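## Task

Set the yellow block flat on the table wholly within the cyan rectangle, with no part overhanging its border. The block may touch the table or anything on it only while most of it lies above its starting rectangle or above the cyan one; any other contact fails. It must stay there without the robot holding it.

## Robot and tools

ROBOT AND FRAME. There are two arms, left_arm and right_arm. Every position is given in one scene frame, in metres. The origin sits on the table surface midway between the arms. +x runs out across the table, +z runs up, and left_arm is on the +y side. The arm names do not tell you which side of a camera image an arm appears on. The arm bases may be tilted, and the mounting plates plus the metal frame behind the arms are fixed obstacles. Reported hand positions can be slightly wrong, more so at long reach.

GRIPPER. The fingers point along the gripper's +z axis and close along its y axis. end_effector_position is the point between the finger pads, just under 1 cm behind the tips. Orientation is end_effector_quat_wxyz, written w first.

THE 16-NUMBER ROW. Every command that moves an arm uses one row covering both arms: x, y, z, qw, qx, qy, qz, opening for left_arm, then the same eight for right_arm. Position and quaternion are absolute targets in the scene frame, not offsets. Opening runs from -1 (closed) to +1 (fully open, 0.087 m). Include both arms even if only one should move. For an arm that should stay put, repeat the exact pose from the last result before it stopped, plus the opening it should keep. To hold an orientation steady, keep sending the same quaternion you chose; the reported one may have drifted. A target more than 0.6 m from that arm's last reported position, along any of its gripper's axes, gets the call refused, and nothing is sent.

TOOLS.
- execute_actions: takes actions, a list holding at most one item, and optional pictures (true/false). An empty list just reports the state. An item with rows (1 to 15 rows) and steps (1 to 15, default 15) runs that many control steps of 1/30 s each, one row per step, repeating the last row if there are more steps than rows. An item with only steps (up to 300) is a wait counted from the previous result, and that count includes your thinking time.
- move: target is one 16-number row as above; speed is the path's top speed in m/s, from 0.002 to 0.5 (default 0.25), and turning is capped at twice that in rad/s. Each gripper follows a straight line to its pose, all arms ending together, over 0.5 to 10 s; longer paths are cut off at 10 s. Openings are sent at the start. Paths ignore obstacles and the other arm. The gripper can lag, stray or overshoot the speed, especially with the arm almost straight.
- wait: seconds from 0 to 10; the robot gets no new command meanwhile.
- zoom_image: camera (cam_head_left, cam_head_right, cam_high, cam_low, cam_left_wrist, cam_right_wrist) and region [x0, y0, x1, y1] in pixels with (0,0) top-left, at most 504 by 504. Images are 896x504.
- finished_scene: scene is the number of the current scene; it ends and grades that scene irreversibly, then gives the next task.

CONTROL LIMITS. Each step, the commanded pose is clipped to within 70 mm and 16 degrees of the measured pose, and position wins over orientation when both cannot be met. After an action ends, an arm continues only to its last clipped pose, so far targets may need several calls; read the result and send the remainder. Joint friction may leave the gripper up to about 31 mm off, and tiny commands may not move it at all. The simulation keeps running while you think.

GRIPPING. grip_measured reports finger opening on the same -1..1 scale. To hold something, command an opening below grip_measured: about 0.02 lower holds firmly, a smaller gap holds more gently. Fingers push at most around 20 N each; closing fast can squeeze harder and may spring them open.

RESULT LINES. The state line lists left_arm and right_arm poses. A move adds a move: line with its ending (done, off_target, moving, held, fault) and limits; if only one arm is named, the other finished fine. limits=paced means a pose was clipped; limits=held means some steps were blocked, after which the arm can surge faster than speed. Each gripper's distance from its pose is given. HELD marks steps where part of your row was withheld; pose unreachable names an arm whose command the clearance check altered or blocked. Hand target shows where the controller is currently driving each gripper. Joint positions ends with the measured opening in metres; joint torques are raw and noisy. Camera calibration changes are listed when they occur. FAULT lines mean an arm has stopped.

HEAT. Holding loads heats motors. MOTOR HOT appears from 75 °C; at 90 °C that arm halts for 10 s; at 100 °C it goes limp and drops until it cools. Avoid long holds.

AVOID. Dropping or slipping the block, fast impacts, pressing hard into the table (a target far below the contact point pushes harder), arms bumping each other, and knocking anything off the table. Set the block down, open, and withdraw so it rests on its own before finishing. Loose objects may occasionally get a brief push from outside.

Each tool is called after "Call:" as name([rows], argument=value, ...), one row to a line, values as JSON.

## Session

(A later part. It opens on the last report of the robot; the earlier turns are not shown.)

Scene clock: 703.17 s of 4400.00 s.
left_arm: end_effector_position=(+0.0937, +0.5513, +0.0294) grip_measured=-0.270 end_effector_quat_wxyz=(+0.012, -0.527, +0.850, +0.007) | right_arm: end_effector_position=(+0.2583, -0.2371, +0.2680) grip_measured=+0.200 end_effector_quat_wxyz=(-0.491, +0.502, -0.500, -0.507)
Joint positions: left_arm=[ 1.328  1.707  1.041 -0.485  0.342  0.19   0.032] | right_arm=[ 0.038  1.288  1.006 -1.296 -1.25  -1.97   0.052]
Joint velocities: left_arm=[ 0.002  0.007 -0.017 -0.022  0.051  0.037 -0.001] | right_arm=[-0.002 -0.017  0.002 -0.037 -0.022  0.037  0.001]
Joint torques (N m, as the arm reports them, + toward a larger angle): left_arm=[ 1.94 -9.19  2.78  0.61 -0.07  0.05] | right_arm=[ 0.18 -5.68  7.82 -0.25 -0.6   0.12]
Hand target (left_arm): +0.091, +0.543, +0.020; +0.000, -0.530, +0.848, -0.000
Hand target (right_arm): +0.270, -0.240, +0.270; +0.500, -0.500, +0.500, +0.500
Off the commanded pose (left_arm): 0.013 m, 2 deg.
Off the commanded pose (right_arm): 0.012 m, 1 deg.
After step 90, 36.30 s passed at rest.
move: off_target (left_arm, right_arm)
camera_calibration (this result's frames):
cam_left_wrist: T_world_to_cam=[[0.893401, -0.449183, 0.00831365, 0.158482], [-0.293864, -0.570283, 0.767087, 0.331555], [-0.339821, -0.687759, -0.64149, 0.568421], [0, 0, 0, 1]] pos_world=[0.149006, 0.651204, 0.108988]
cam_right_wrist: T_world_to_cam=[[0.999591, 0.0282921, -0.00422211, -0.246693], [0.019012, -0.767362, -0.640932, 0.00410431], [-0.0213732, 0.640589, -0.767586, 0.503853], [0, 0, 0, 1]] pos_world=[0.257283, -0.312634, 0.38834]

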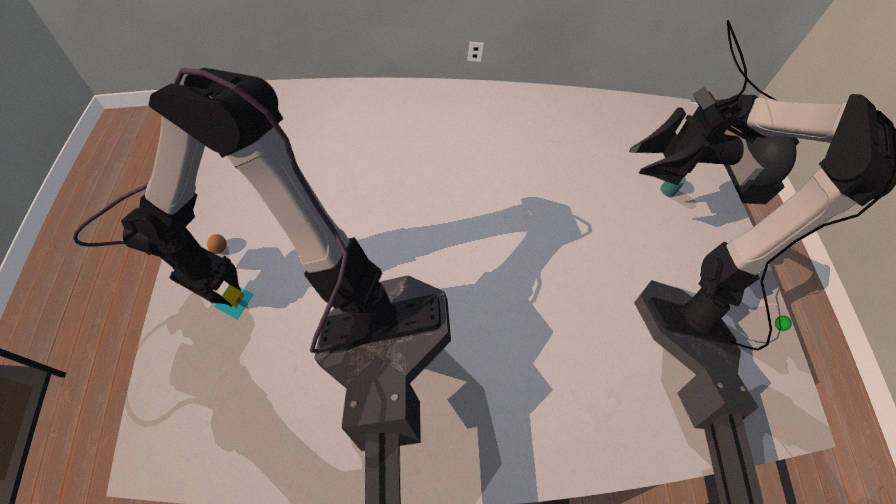

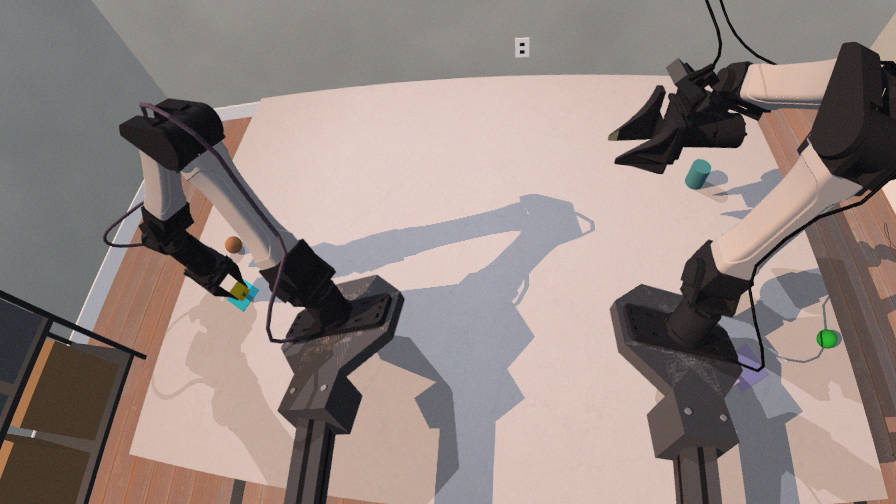

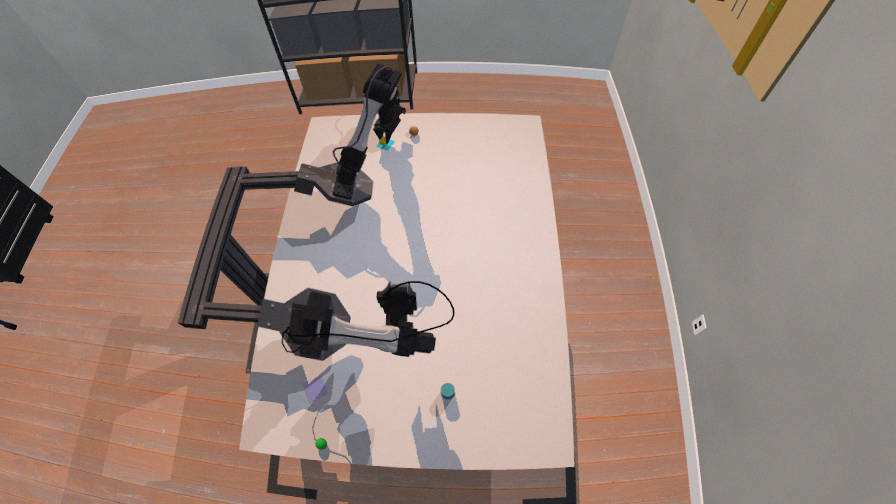

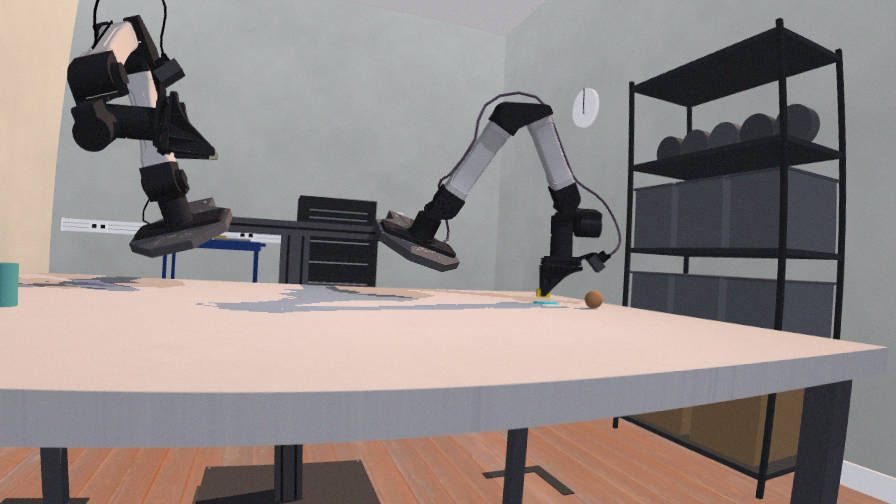

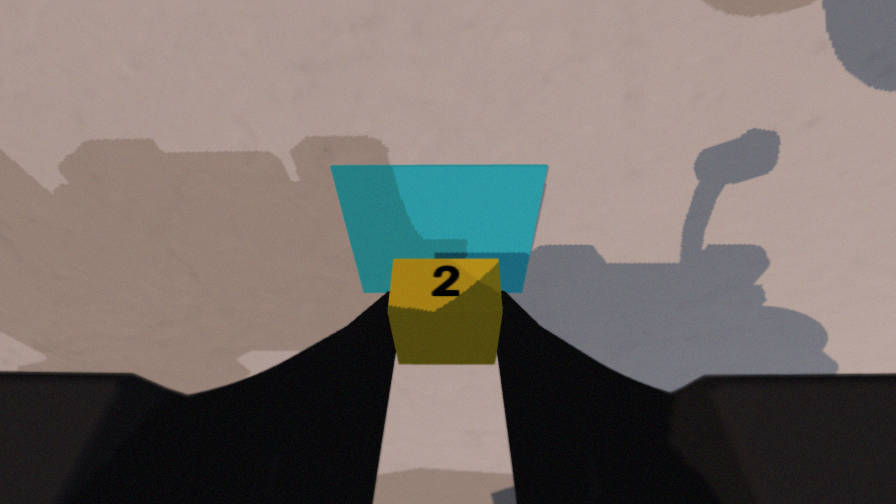

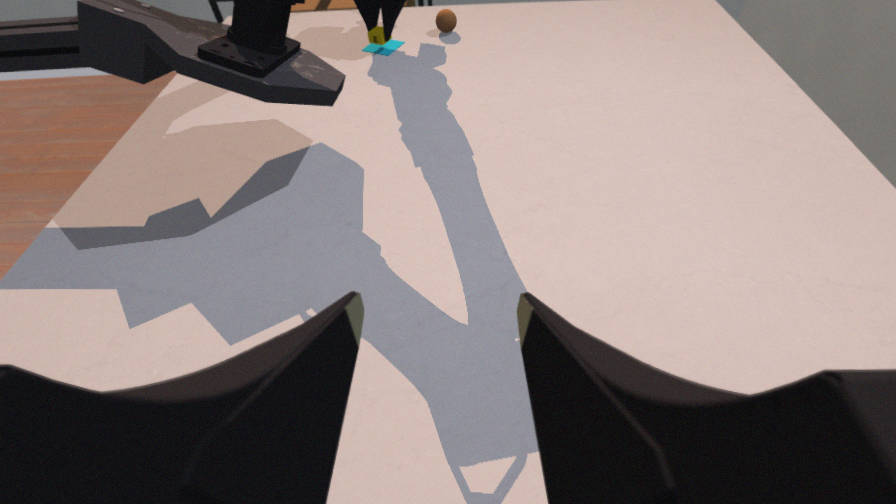

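Call:
move(target=[0.091,0.546,0.005,0,0.530,-0.848,0,-0.295,0.27,-0.24,0.27,0.5,-0.5,0.5,0.5,0.2], speed=0.02)

Scene clock: 715.67 s of 4400.00 s.
left_arm: end_effector_position=(+0.0931, +0.5528, +0.0137) grip_measured=-0.270 end_effector_quat_wxyz=(+0.011, -0.528, +0.849, +0.006) | right_arm: end_effector_position=(+0.2583, -0.2371, +0.2680) grip_measured=+0.200 end_effector_quat_wxyz=(-0.491, +0.502, -0.500, -0.507)
Joint positions: left_arm=[ 1.315  1.757  1.041 -0.434  0.337  0.177  0.032] | right_arm=[ 0.038  1.288  1.006 -1.296 -1.25  -1.97   0.052]
Joint velocities: left_arm=[ 0.012 -0.012 -0.002  0.037 -0.051 -0.066 -0.001] | right_arm=[-0.002 -0.012 -0.022 -0.007 -0.051  0.022 -0.   ]
Joint torques (N m, as the arm reports them, + toward a larger angle): left_arm=[ 1.98 -9.35  3.04  0.59 -0.07  0.05] | right_arm=[ 0.17 -5.67  7.83 -0.25 -0.6   0.13]
Hand target (left_arm): +0.091, +0.546, +0.005; +0.000, -0.530, +0.848, -0.000
Hand target (right_arm): +0.270, -0.240, +0.270; +0.500, -0.500, +0.500, +0.500
Off the commanded pose (left_arm): 0.011 m, 1 deg.
Off the commanded pose (right_arm): 0.012 m, 1 deg.
After step 90, 7.97 s passed at rest.
move: off_target (left_arm, right_arm)
camera_calibration (this result's frames):
cam_left_wrist: T_world_to_cam=[[0.894087, -0.447798, 0.00927994, 0.158979], [-0.292591, -0.568258, 0.769073, 0.343017], [-0.339116, -0.690333, -0.639093, 0.560494], [0, 0, 0, 1]] pos_world=[0.148295, 0.653041, 0.0929278]
cam_right_wrist: T_world_to_cam=[[0.999591, 0.0282921, -0.00422211, -0.246693], [0.019012, -0.767362, -0.640932, 0.00410431], [-0.0213732, 0.640589, -0.767586, 0.503853], [0, 0, 0, 1]] pos_world=[0.257283, -0.312634, 0.38834]

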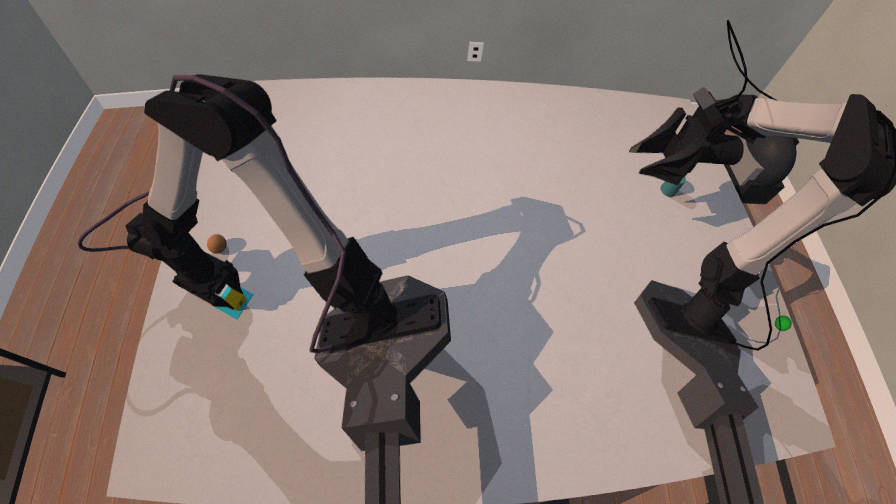

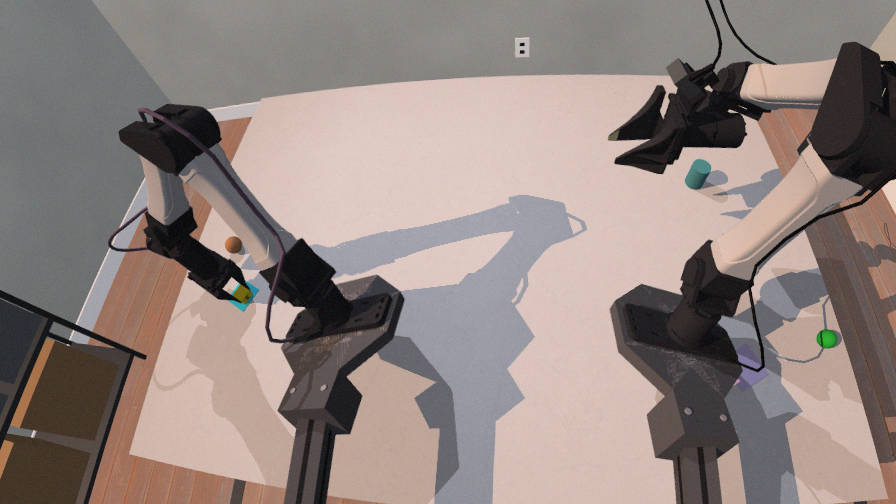

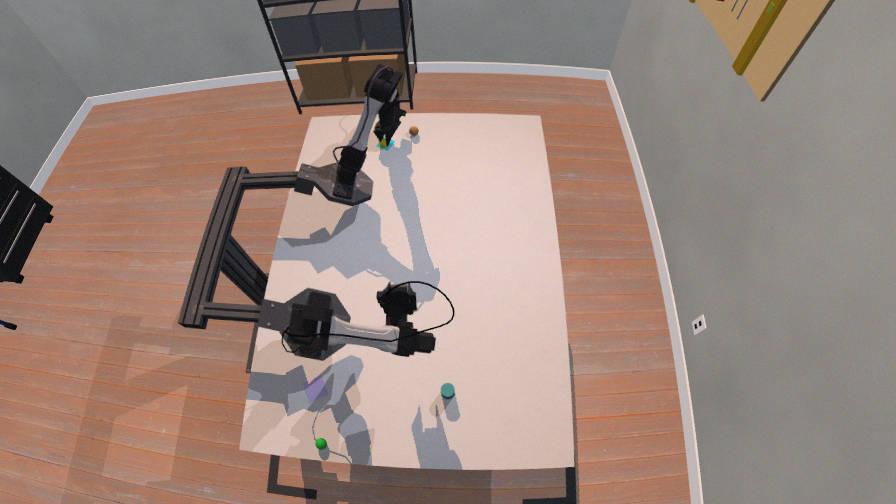

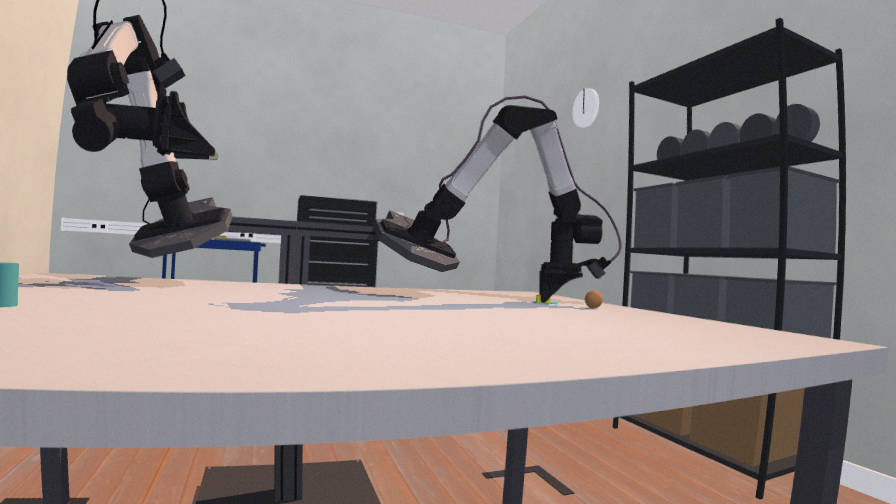

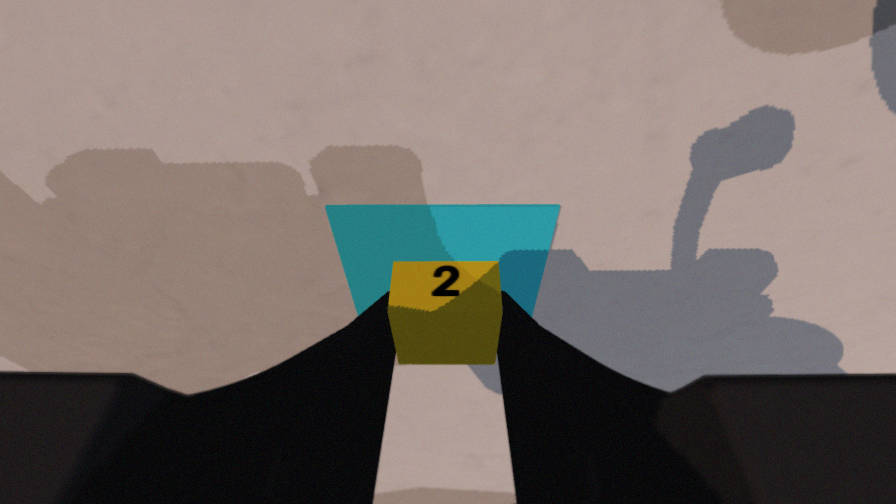

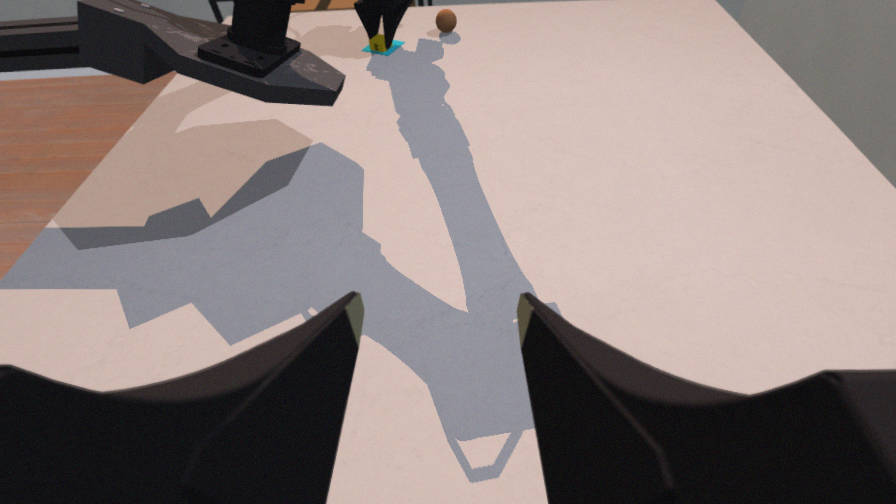

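Call:
move(target=[0.091,0.548,-0.003,0,0.530,-0.848,0,-0.295,0.27,-0.24,0.27,0.5,-0.5,0.5,0.5,0.2], speed=0.01)

Scene clock: 723.43 s of 4400.00 s.
left_arm: end_effector_position=(+0.0931, +0.5540, +0.0132) grip_measured=-0.270 end_effector_quat_wxyz=(+0.012, -0.530, +0.848, +0.008) | right_arm: end_effector_position=(+0.2583, -0.2371, +0.2680) grip_measured=+0.200 end_effector_quat_wxyz=(-0.491, +0.502, -0.500, -0.507)
Joint positions: left_arm=[ 1.315  1.758  1.041 -0.428  0.335  0.17   0.032] | right_arm=[ 0.038  1.288  1.006 -1.296 -1.25  -1.97   0.052]
Joint velocities: left_arm=[-0.002  0.002 -0.012  0.066 -0.022  0.022  0.001] | right_arm=[ 0.002  0.002 -0.027 -0.022  0.051 -0.066 -0.001]
Joint torques (N m, as the arm reports them, + toward a larger angle): left_arm=[ 1.49 -7.25  3.47  0.81 -0.07  0.04] | right_arm=[ 0.18 -5.67  7.82 -0.25 -0.6   0.13]
Hand target (left_arm): +0.091, +0.547, -0.002; -0.000, -0.530, +0.848, -0.000
Hand target (right_arm): +0.270, -0.240, +0.270; +0.500, -0.500, +0.500, +0.500
Off the commanded pose (left_arm): 0.017 m, 2 deg.
Off the commanded pose (right_arm): 0.012 m, 1 deg.
After step 90, 2.80 s passed at rest.
move: off_target (left_arm, right_arm)
camera_calibration (this result's frames):
cam_left_wrist: T_world_to_cam=[[0.896299, -0.443411, 0.00595296, 0.156983], [-0.288894, -0.573672, 0.766447, 0.346772], [-0.336436, -0.688685, -0.64228, 0.559919], [0, 0, 0, 1]] pos_world=[0.147854, 0.654149, 0.0929081]
cam_right_wrist: T_world_to_cam=[[0.999591, 0.0282921, -0.00422211, -0.246693], [0.019012, -0.767362, -0.640932, 0.00410431], [-0.0213732, 0.640589, -0.767586, 0.503853], [0, 0, 0, 1]] pos_world=[0.257283, -0.312634, 0.38834]

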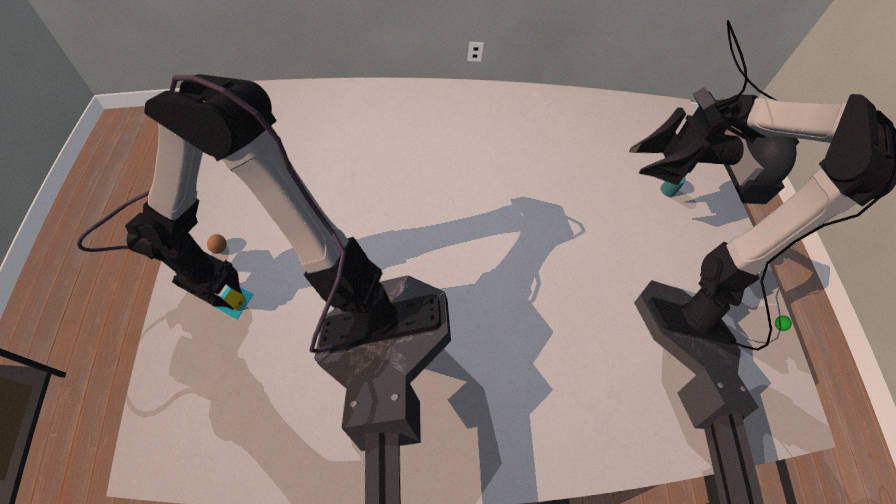

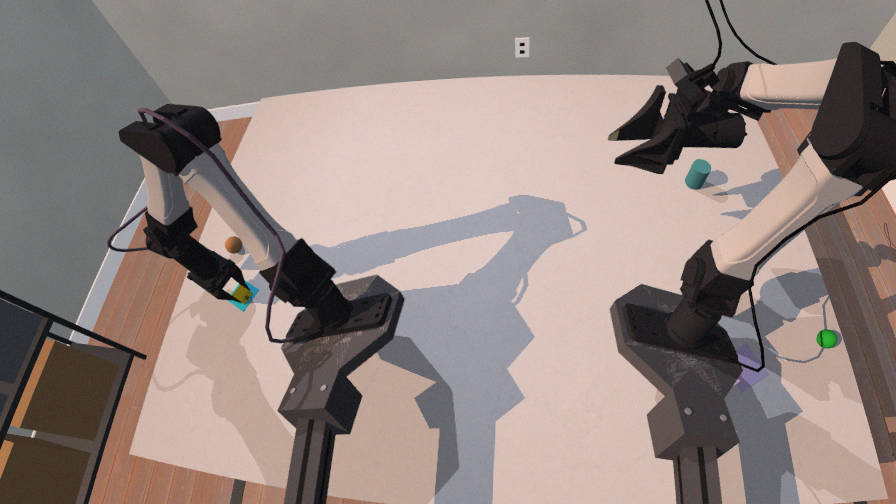

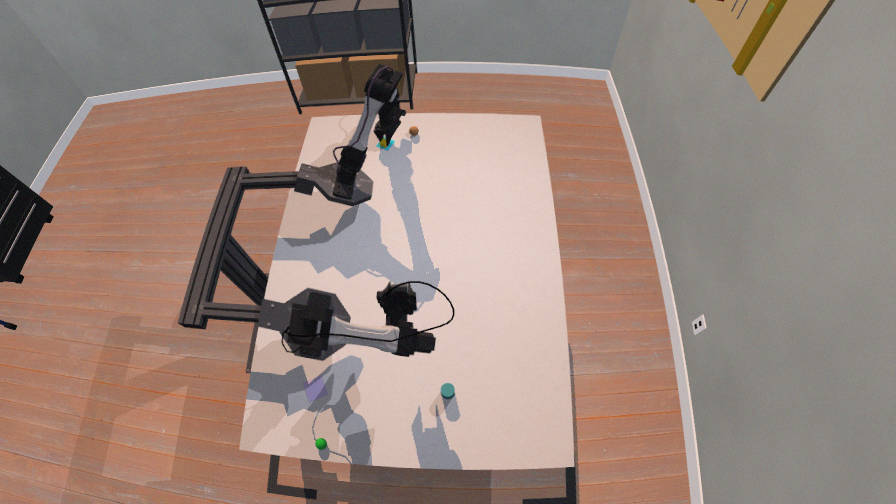

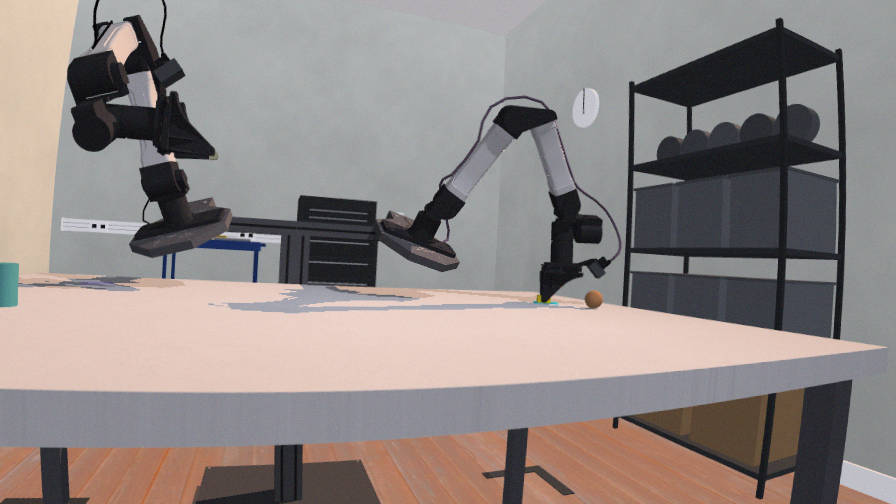

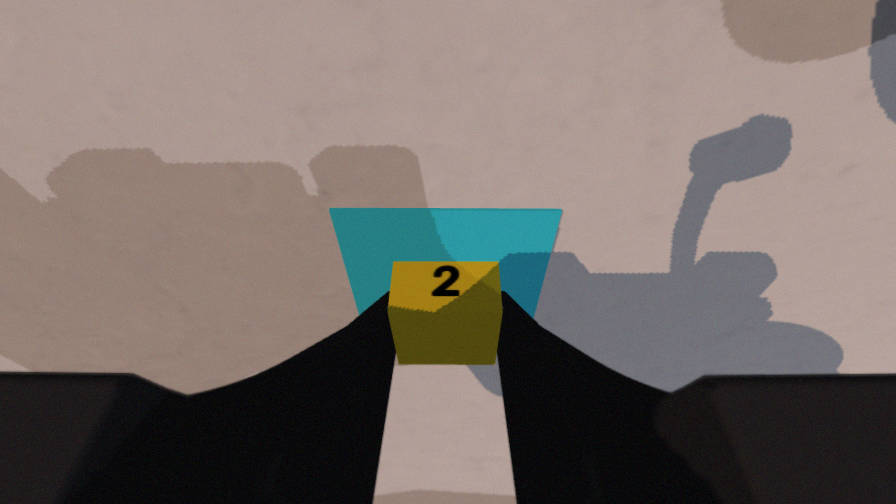

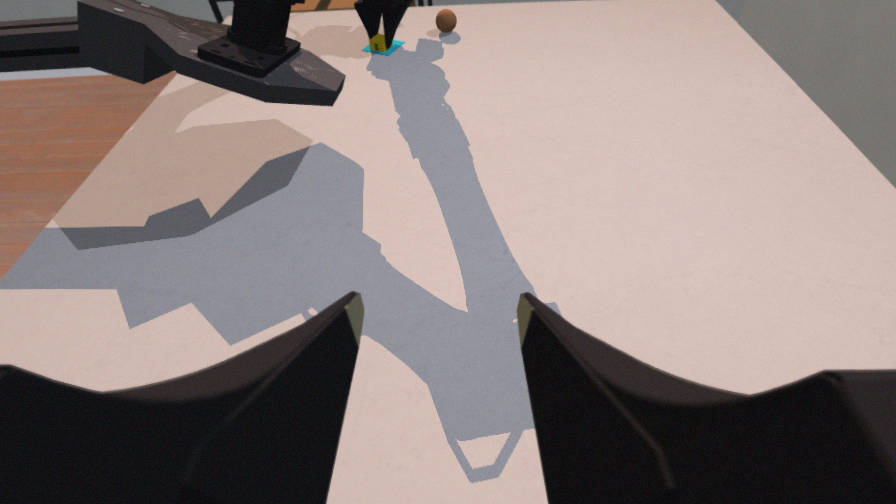

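Call:
execute_actions([
  {"rows":[[0.092,0.552,0.008,0,0.530,-0.848,0,-0.27,0.27,-0.24,0.27,0.5,-0.5,0.5,0.5,0.2],[0.092,0.552,0.008,0,0.530,-0.848,0,-0.26,0.27,-0.24,0.27,0.5,-0.5,0.5,0.5,0.2],[0.092,0.552,0.008,0,0.530,-0.848,0,-0.25,0.27,-0.24,0.27,0.5,-0.5,0.5,0.5,0.2],[0.092,0.552,0.008,0,0.530,-0.848,0,-0.23,0.27,-0.24,0.27,0.5,-0.5,0.5,0.5,0.2],[0.092,0.552,0.008,0,0.530,-0.848,0,-0.2,0.27,-0.24,0.27,0.5,-0.5,0.5,0.5,0.2],[0.092,0.552,0.008,0,0.530,-0.848,0,-0.15,0.27,-0.24,0.27,0.5,-0.5,0.5,0.5,0.2],[0.092,0.552,0.008,0,0.530,-0.848,0,-0.1,0.27,-0.24,0.27,0.5,-0.5,0.5,0.5,0.2],[0.092,0.552,0.008,0,0.530,-0.848,0,0.0,0.27,-0.24,0.27,0.5,-0.5,0.5,0.5,0.2],[0.092,0.552,0.008,0,0.530,-0.848,0,0.1,0.27,-0.24,0.27,0.5,-0.5,0.5,0.5,0.2]],"steps":15},
], pictures=false)

Call:
move(target=[0.092,0.552,0.09,0,0.530,-0.848,0,0.1,0.27,-0.24,0.27,0.5,-0.5,0.5,0.5,0.2], speed=0.08)

Scene clock: 738.53 s of 4400.00 s.
left_arm: end_effector_position=(+0.0931, +0.5545, +0.0132) grip_measured=+0.100 end_effector_quat_wxyz=(+0.010, -0.531, +0.848, +0.007) | right_arm: end_effector_position=(+0.2583, -0.2371, +0.2680) grip_measured=+0.200 end_effector_quat_wxyz=(-0.491, +0.502, -0.500, -0.507)
Joint positions: left_arm=[ 1.315  1.763  1.048 -0.436  0.334  0.17   0.048] | right_arm=[ 0.038  1.288  1.006 -1.296 -1.25  -1.97   0.052]
Joint velocities: left_arm=[ 0.002 -0.007 -0.002  0.051 -0.037 -0.037  0.   ] | right_arm=[ 0.007  0.002 -0.007  0.007  0.051  0.007  0.   ]
Joint torques (N m, as the arm reports them, + toward a larger angle): left_arm=[ 2.47 -9.31  4.84  0.35 -0.02  0.13] | right_arm=[ 0.18 -5.66  7.83 -0.25 -0.6   0.13]
Hand target (left_arm): +0.092, +0.552, +0.008; +0.000, -0.530, +0.848, +0.000
Hand target (right_arm): +0.270, -0.240, +0.270; +0.500, -0.500, +0.500, +0.500
Off the commanded pose (left_arm): 0.006 m, 1 deg.
Off the commanded pose (right_arm): 0.012 m, 1 deg.
Steps of this call (steps 1 to 90: nothing new was sent; then 11.60 s passed at rest; steps 91 to 105: all 15 steps of this action). Readings (end_effector_position):
91: left_arm (+0.0932, +0.5544, +0.0136) | right_arm (+0.2583, -0.2371, +0.2680)
92: left_arm (+0.0933, +0.5546, +0.0136) | right_arm (+0.2583, -0.2371, +0.2680)
94: left_arm (+0.0934, +0.5552, +0.0135) | right_arm (+0.2583, -0.2371, +0.2680)
98: left_arm (+0.0932, +0.5549, +0.0132) | right_arm (+0.2583, -0.2371, +0.2680)
105: the state above

Scene clock: 740.27 s of 4400.00 s.
left_arm: end_effector_position=(+0.0903, +0.5473, +0.0831) grip_measured=+0.100 end_effector_quat_wxyz=(-0.008, -0.532, +0.847, -0.004) | right_arm: end_effector_position=(+0.2583, -0.2371, +0.2680) grip_measured=+0.200 end_effector_quat_wxyz=(-0.491, +0.502, -0.500, -0.507)
Joint positions: left_arm=[ 1.386  1.608  1.134 -0.745  0.351  0.252  0.048] | right_arm=[ 0.038  1.288  1.006 -1.296 -1.25  -1.97   0.052]
Joint velocities: left_arm=[-0.017  0.012 -0.002 -0.037  0.007 -0.007  0.   ] | right_arm=[-0.007 -0.017 -0.007 -0.022 -0.051 -0.051 -0.   ]
Joint torques (N m, as the arm reports them, + toward a larger angle): left_arm=[  3.79 -12.23   5.52   0.27   0.14   0.2 ] | right_arm=[ 0.18 -5.68  7.84 -0.25 -0.6   0.13]
Hand target (left_arm): +0.092, +0.551, +0.091; +0.000, -0.530, +0.848, +0.000
Hand target (right_arm): +0.270, -0.240, +0.270; +0.500, -0.500, +0.500, +0.500
Off the commanded pose (left_arm): 0.009 m, 1 deg.
Off the commanded pose (right_arm): 0.012 m, 1 deg.
move: off_target (right_arm)
camera_calibration (this result's frames):
cam_left_wrist: T_world_to_cam=[[0.898845, -0.438236, 0.00516813, 0.153015], [-0.268852, -0.54204, 0.796185, 0.266989], [-0.346116, -0.717037, -0.605031, 0.612514], [0, 0, 0, 1]] pos_world=[0.146245, 0.650971, 0.157226]
cam_right_wrist: T_world_to_cam=[[0.999591, 0.0282921, -0.00422211, -0.246693], [0.019012, -0.767362, -0.640932, 0.00410431], [-0.0213732, 0.640589, -0.767586, 0.503853], [0, 0, 0, 1]] pos_world=[0.257283, -0.312634, 0.38834]

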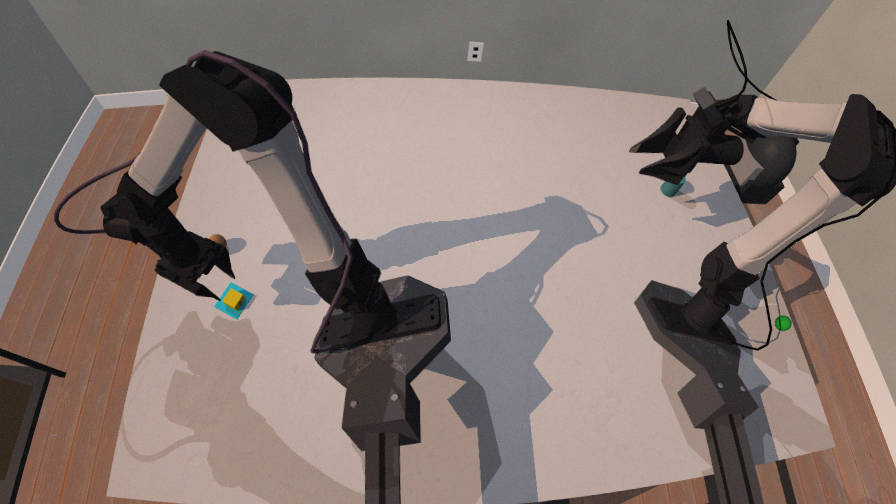

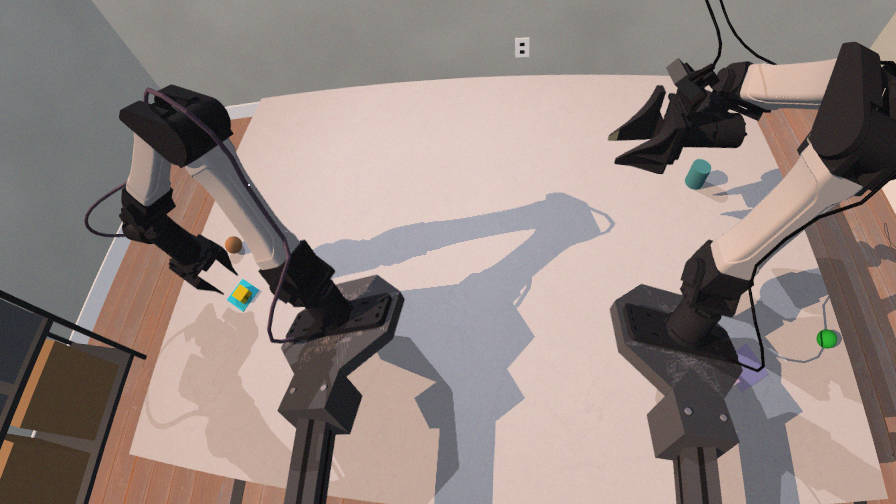

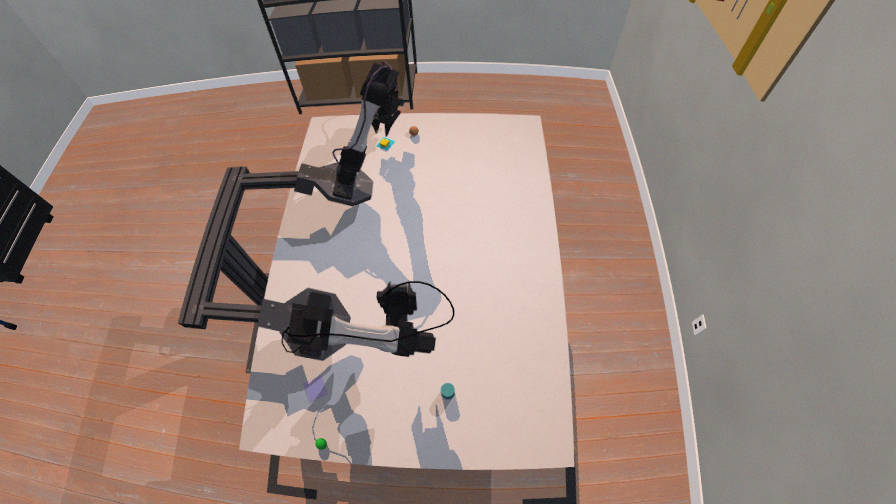

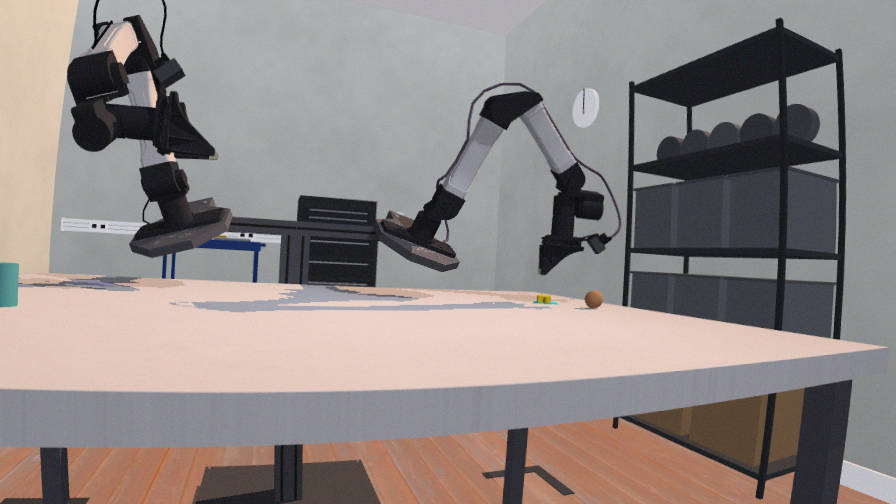

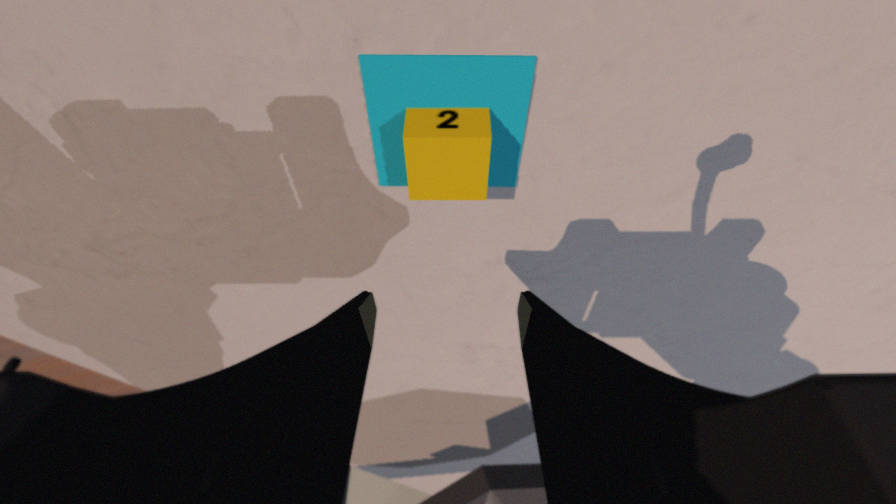

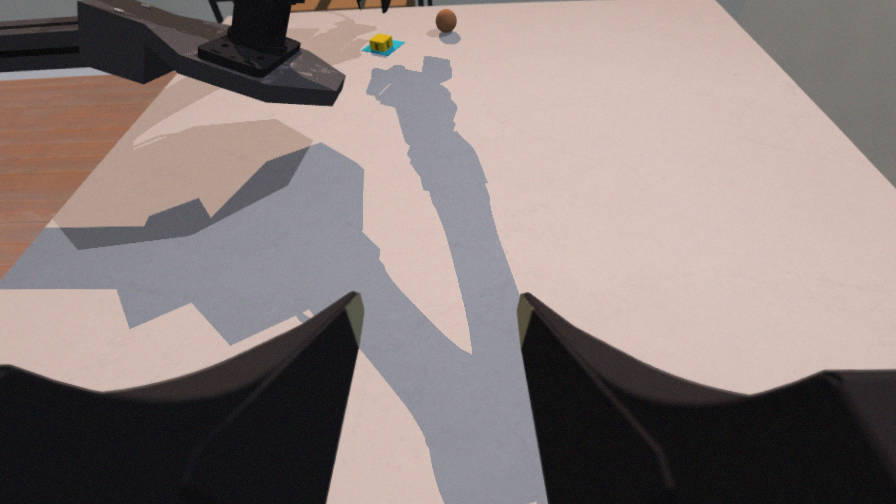

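Call:
finished_scene(scene=1)

The scene is finished: the task was done.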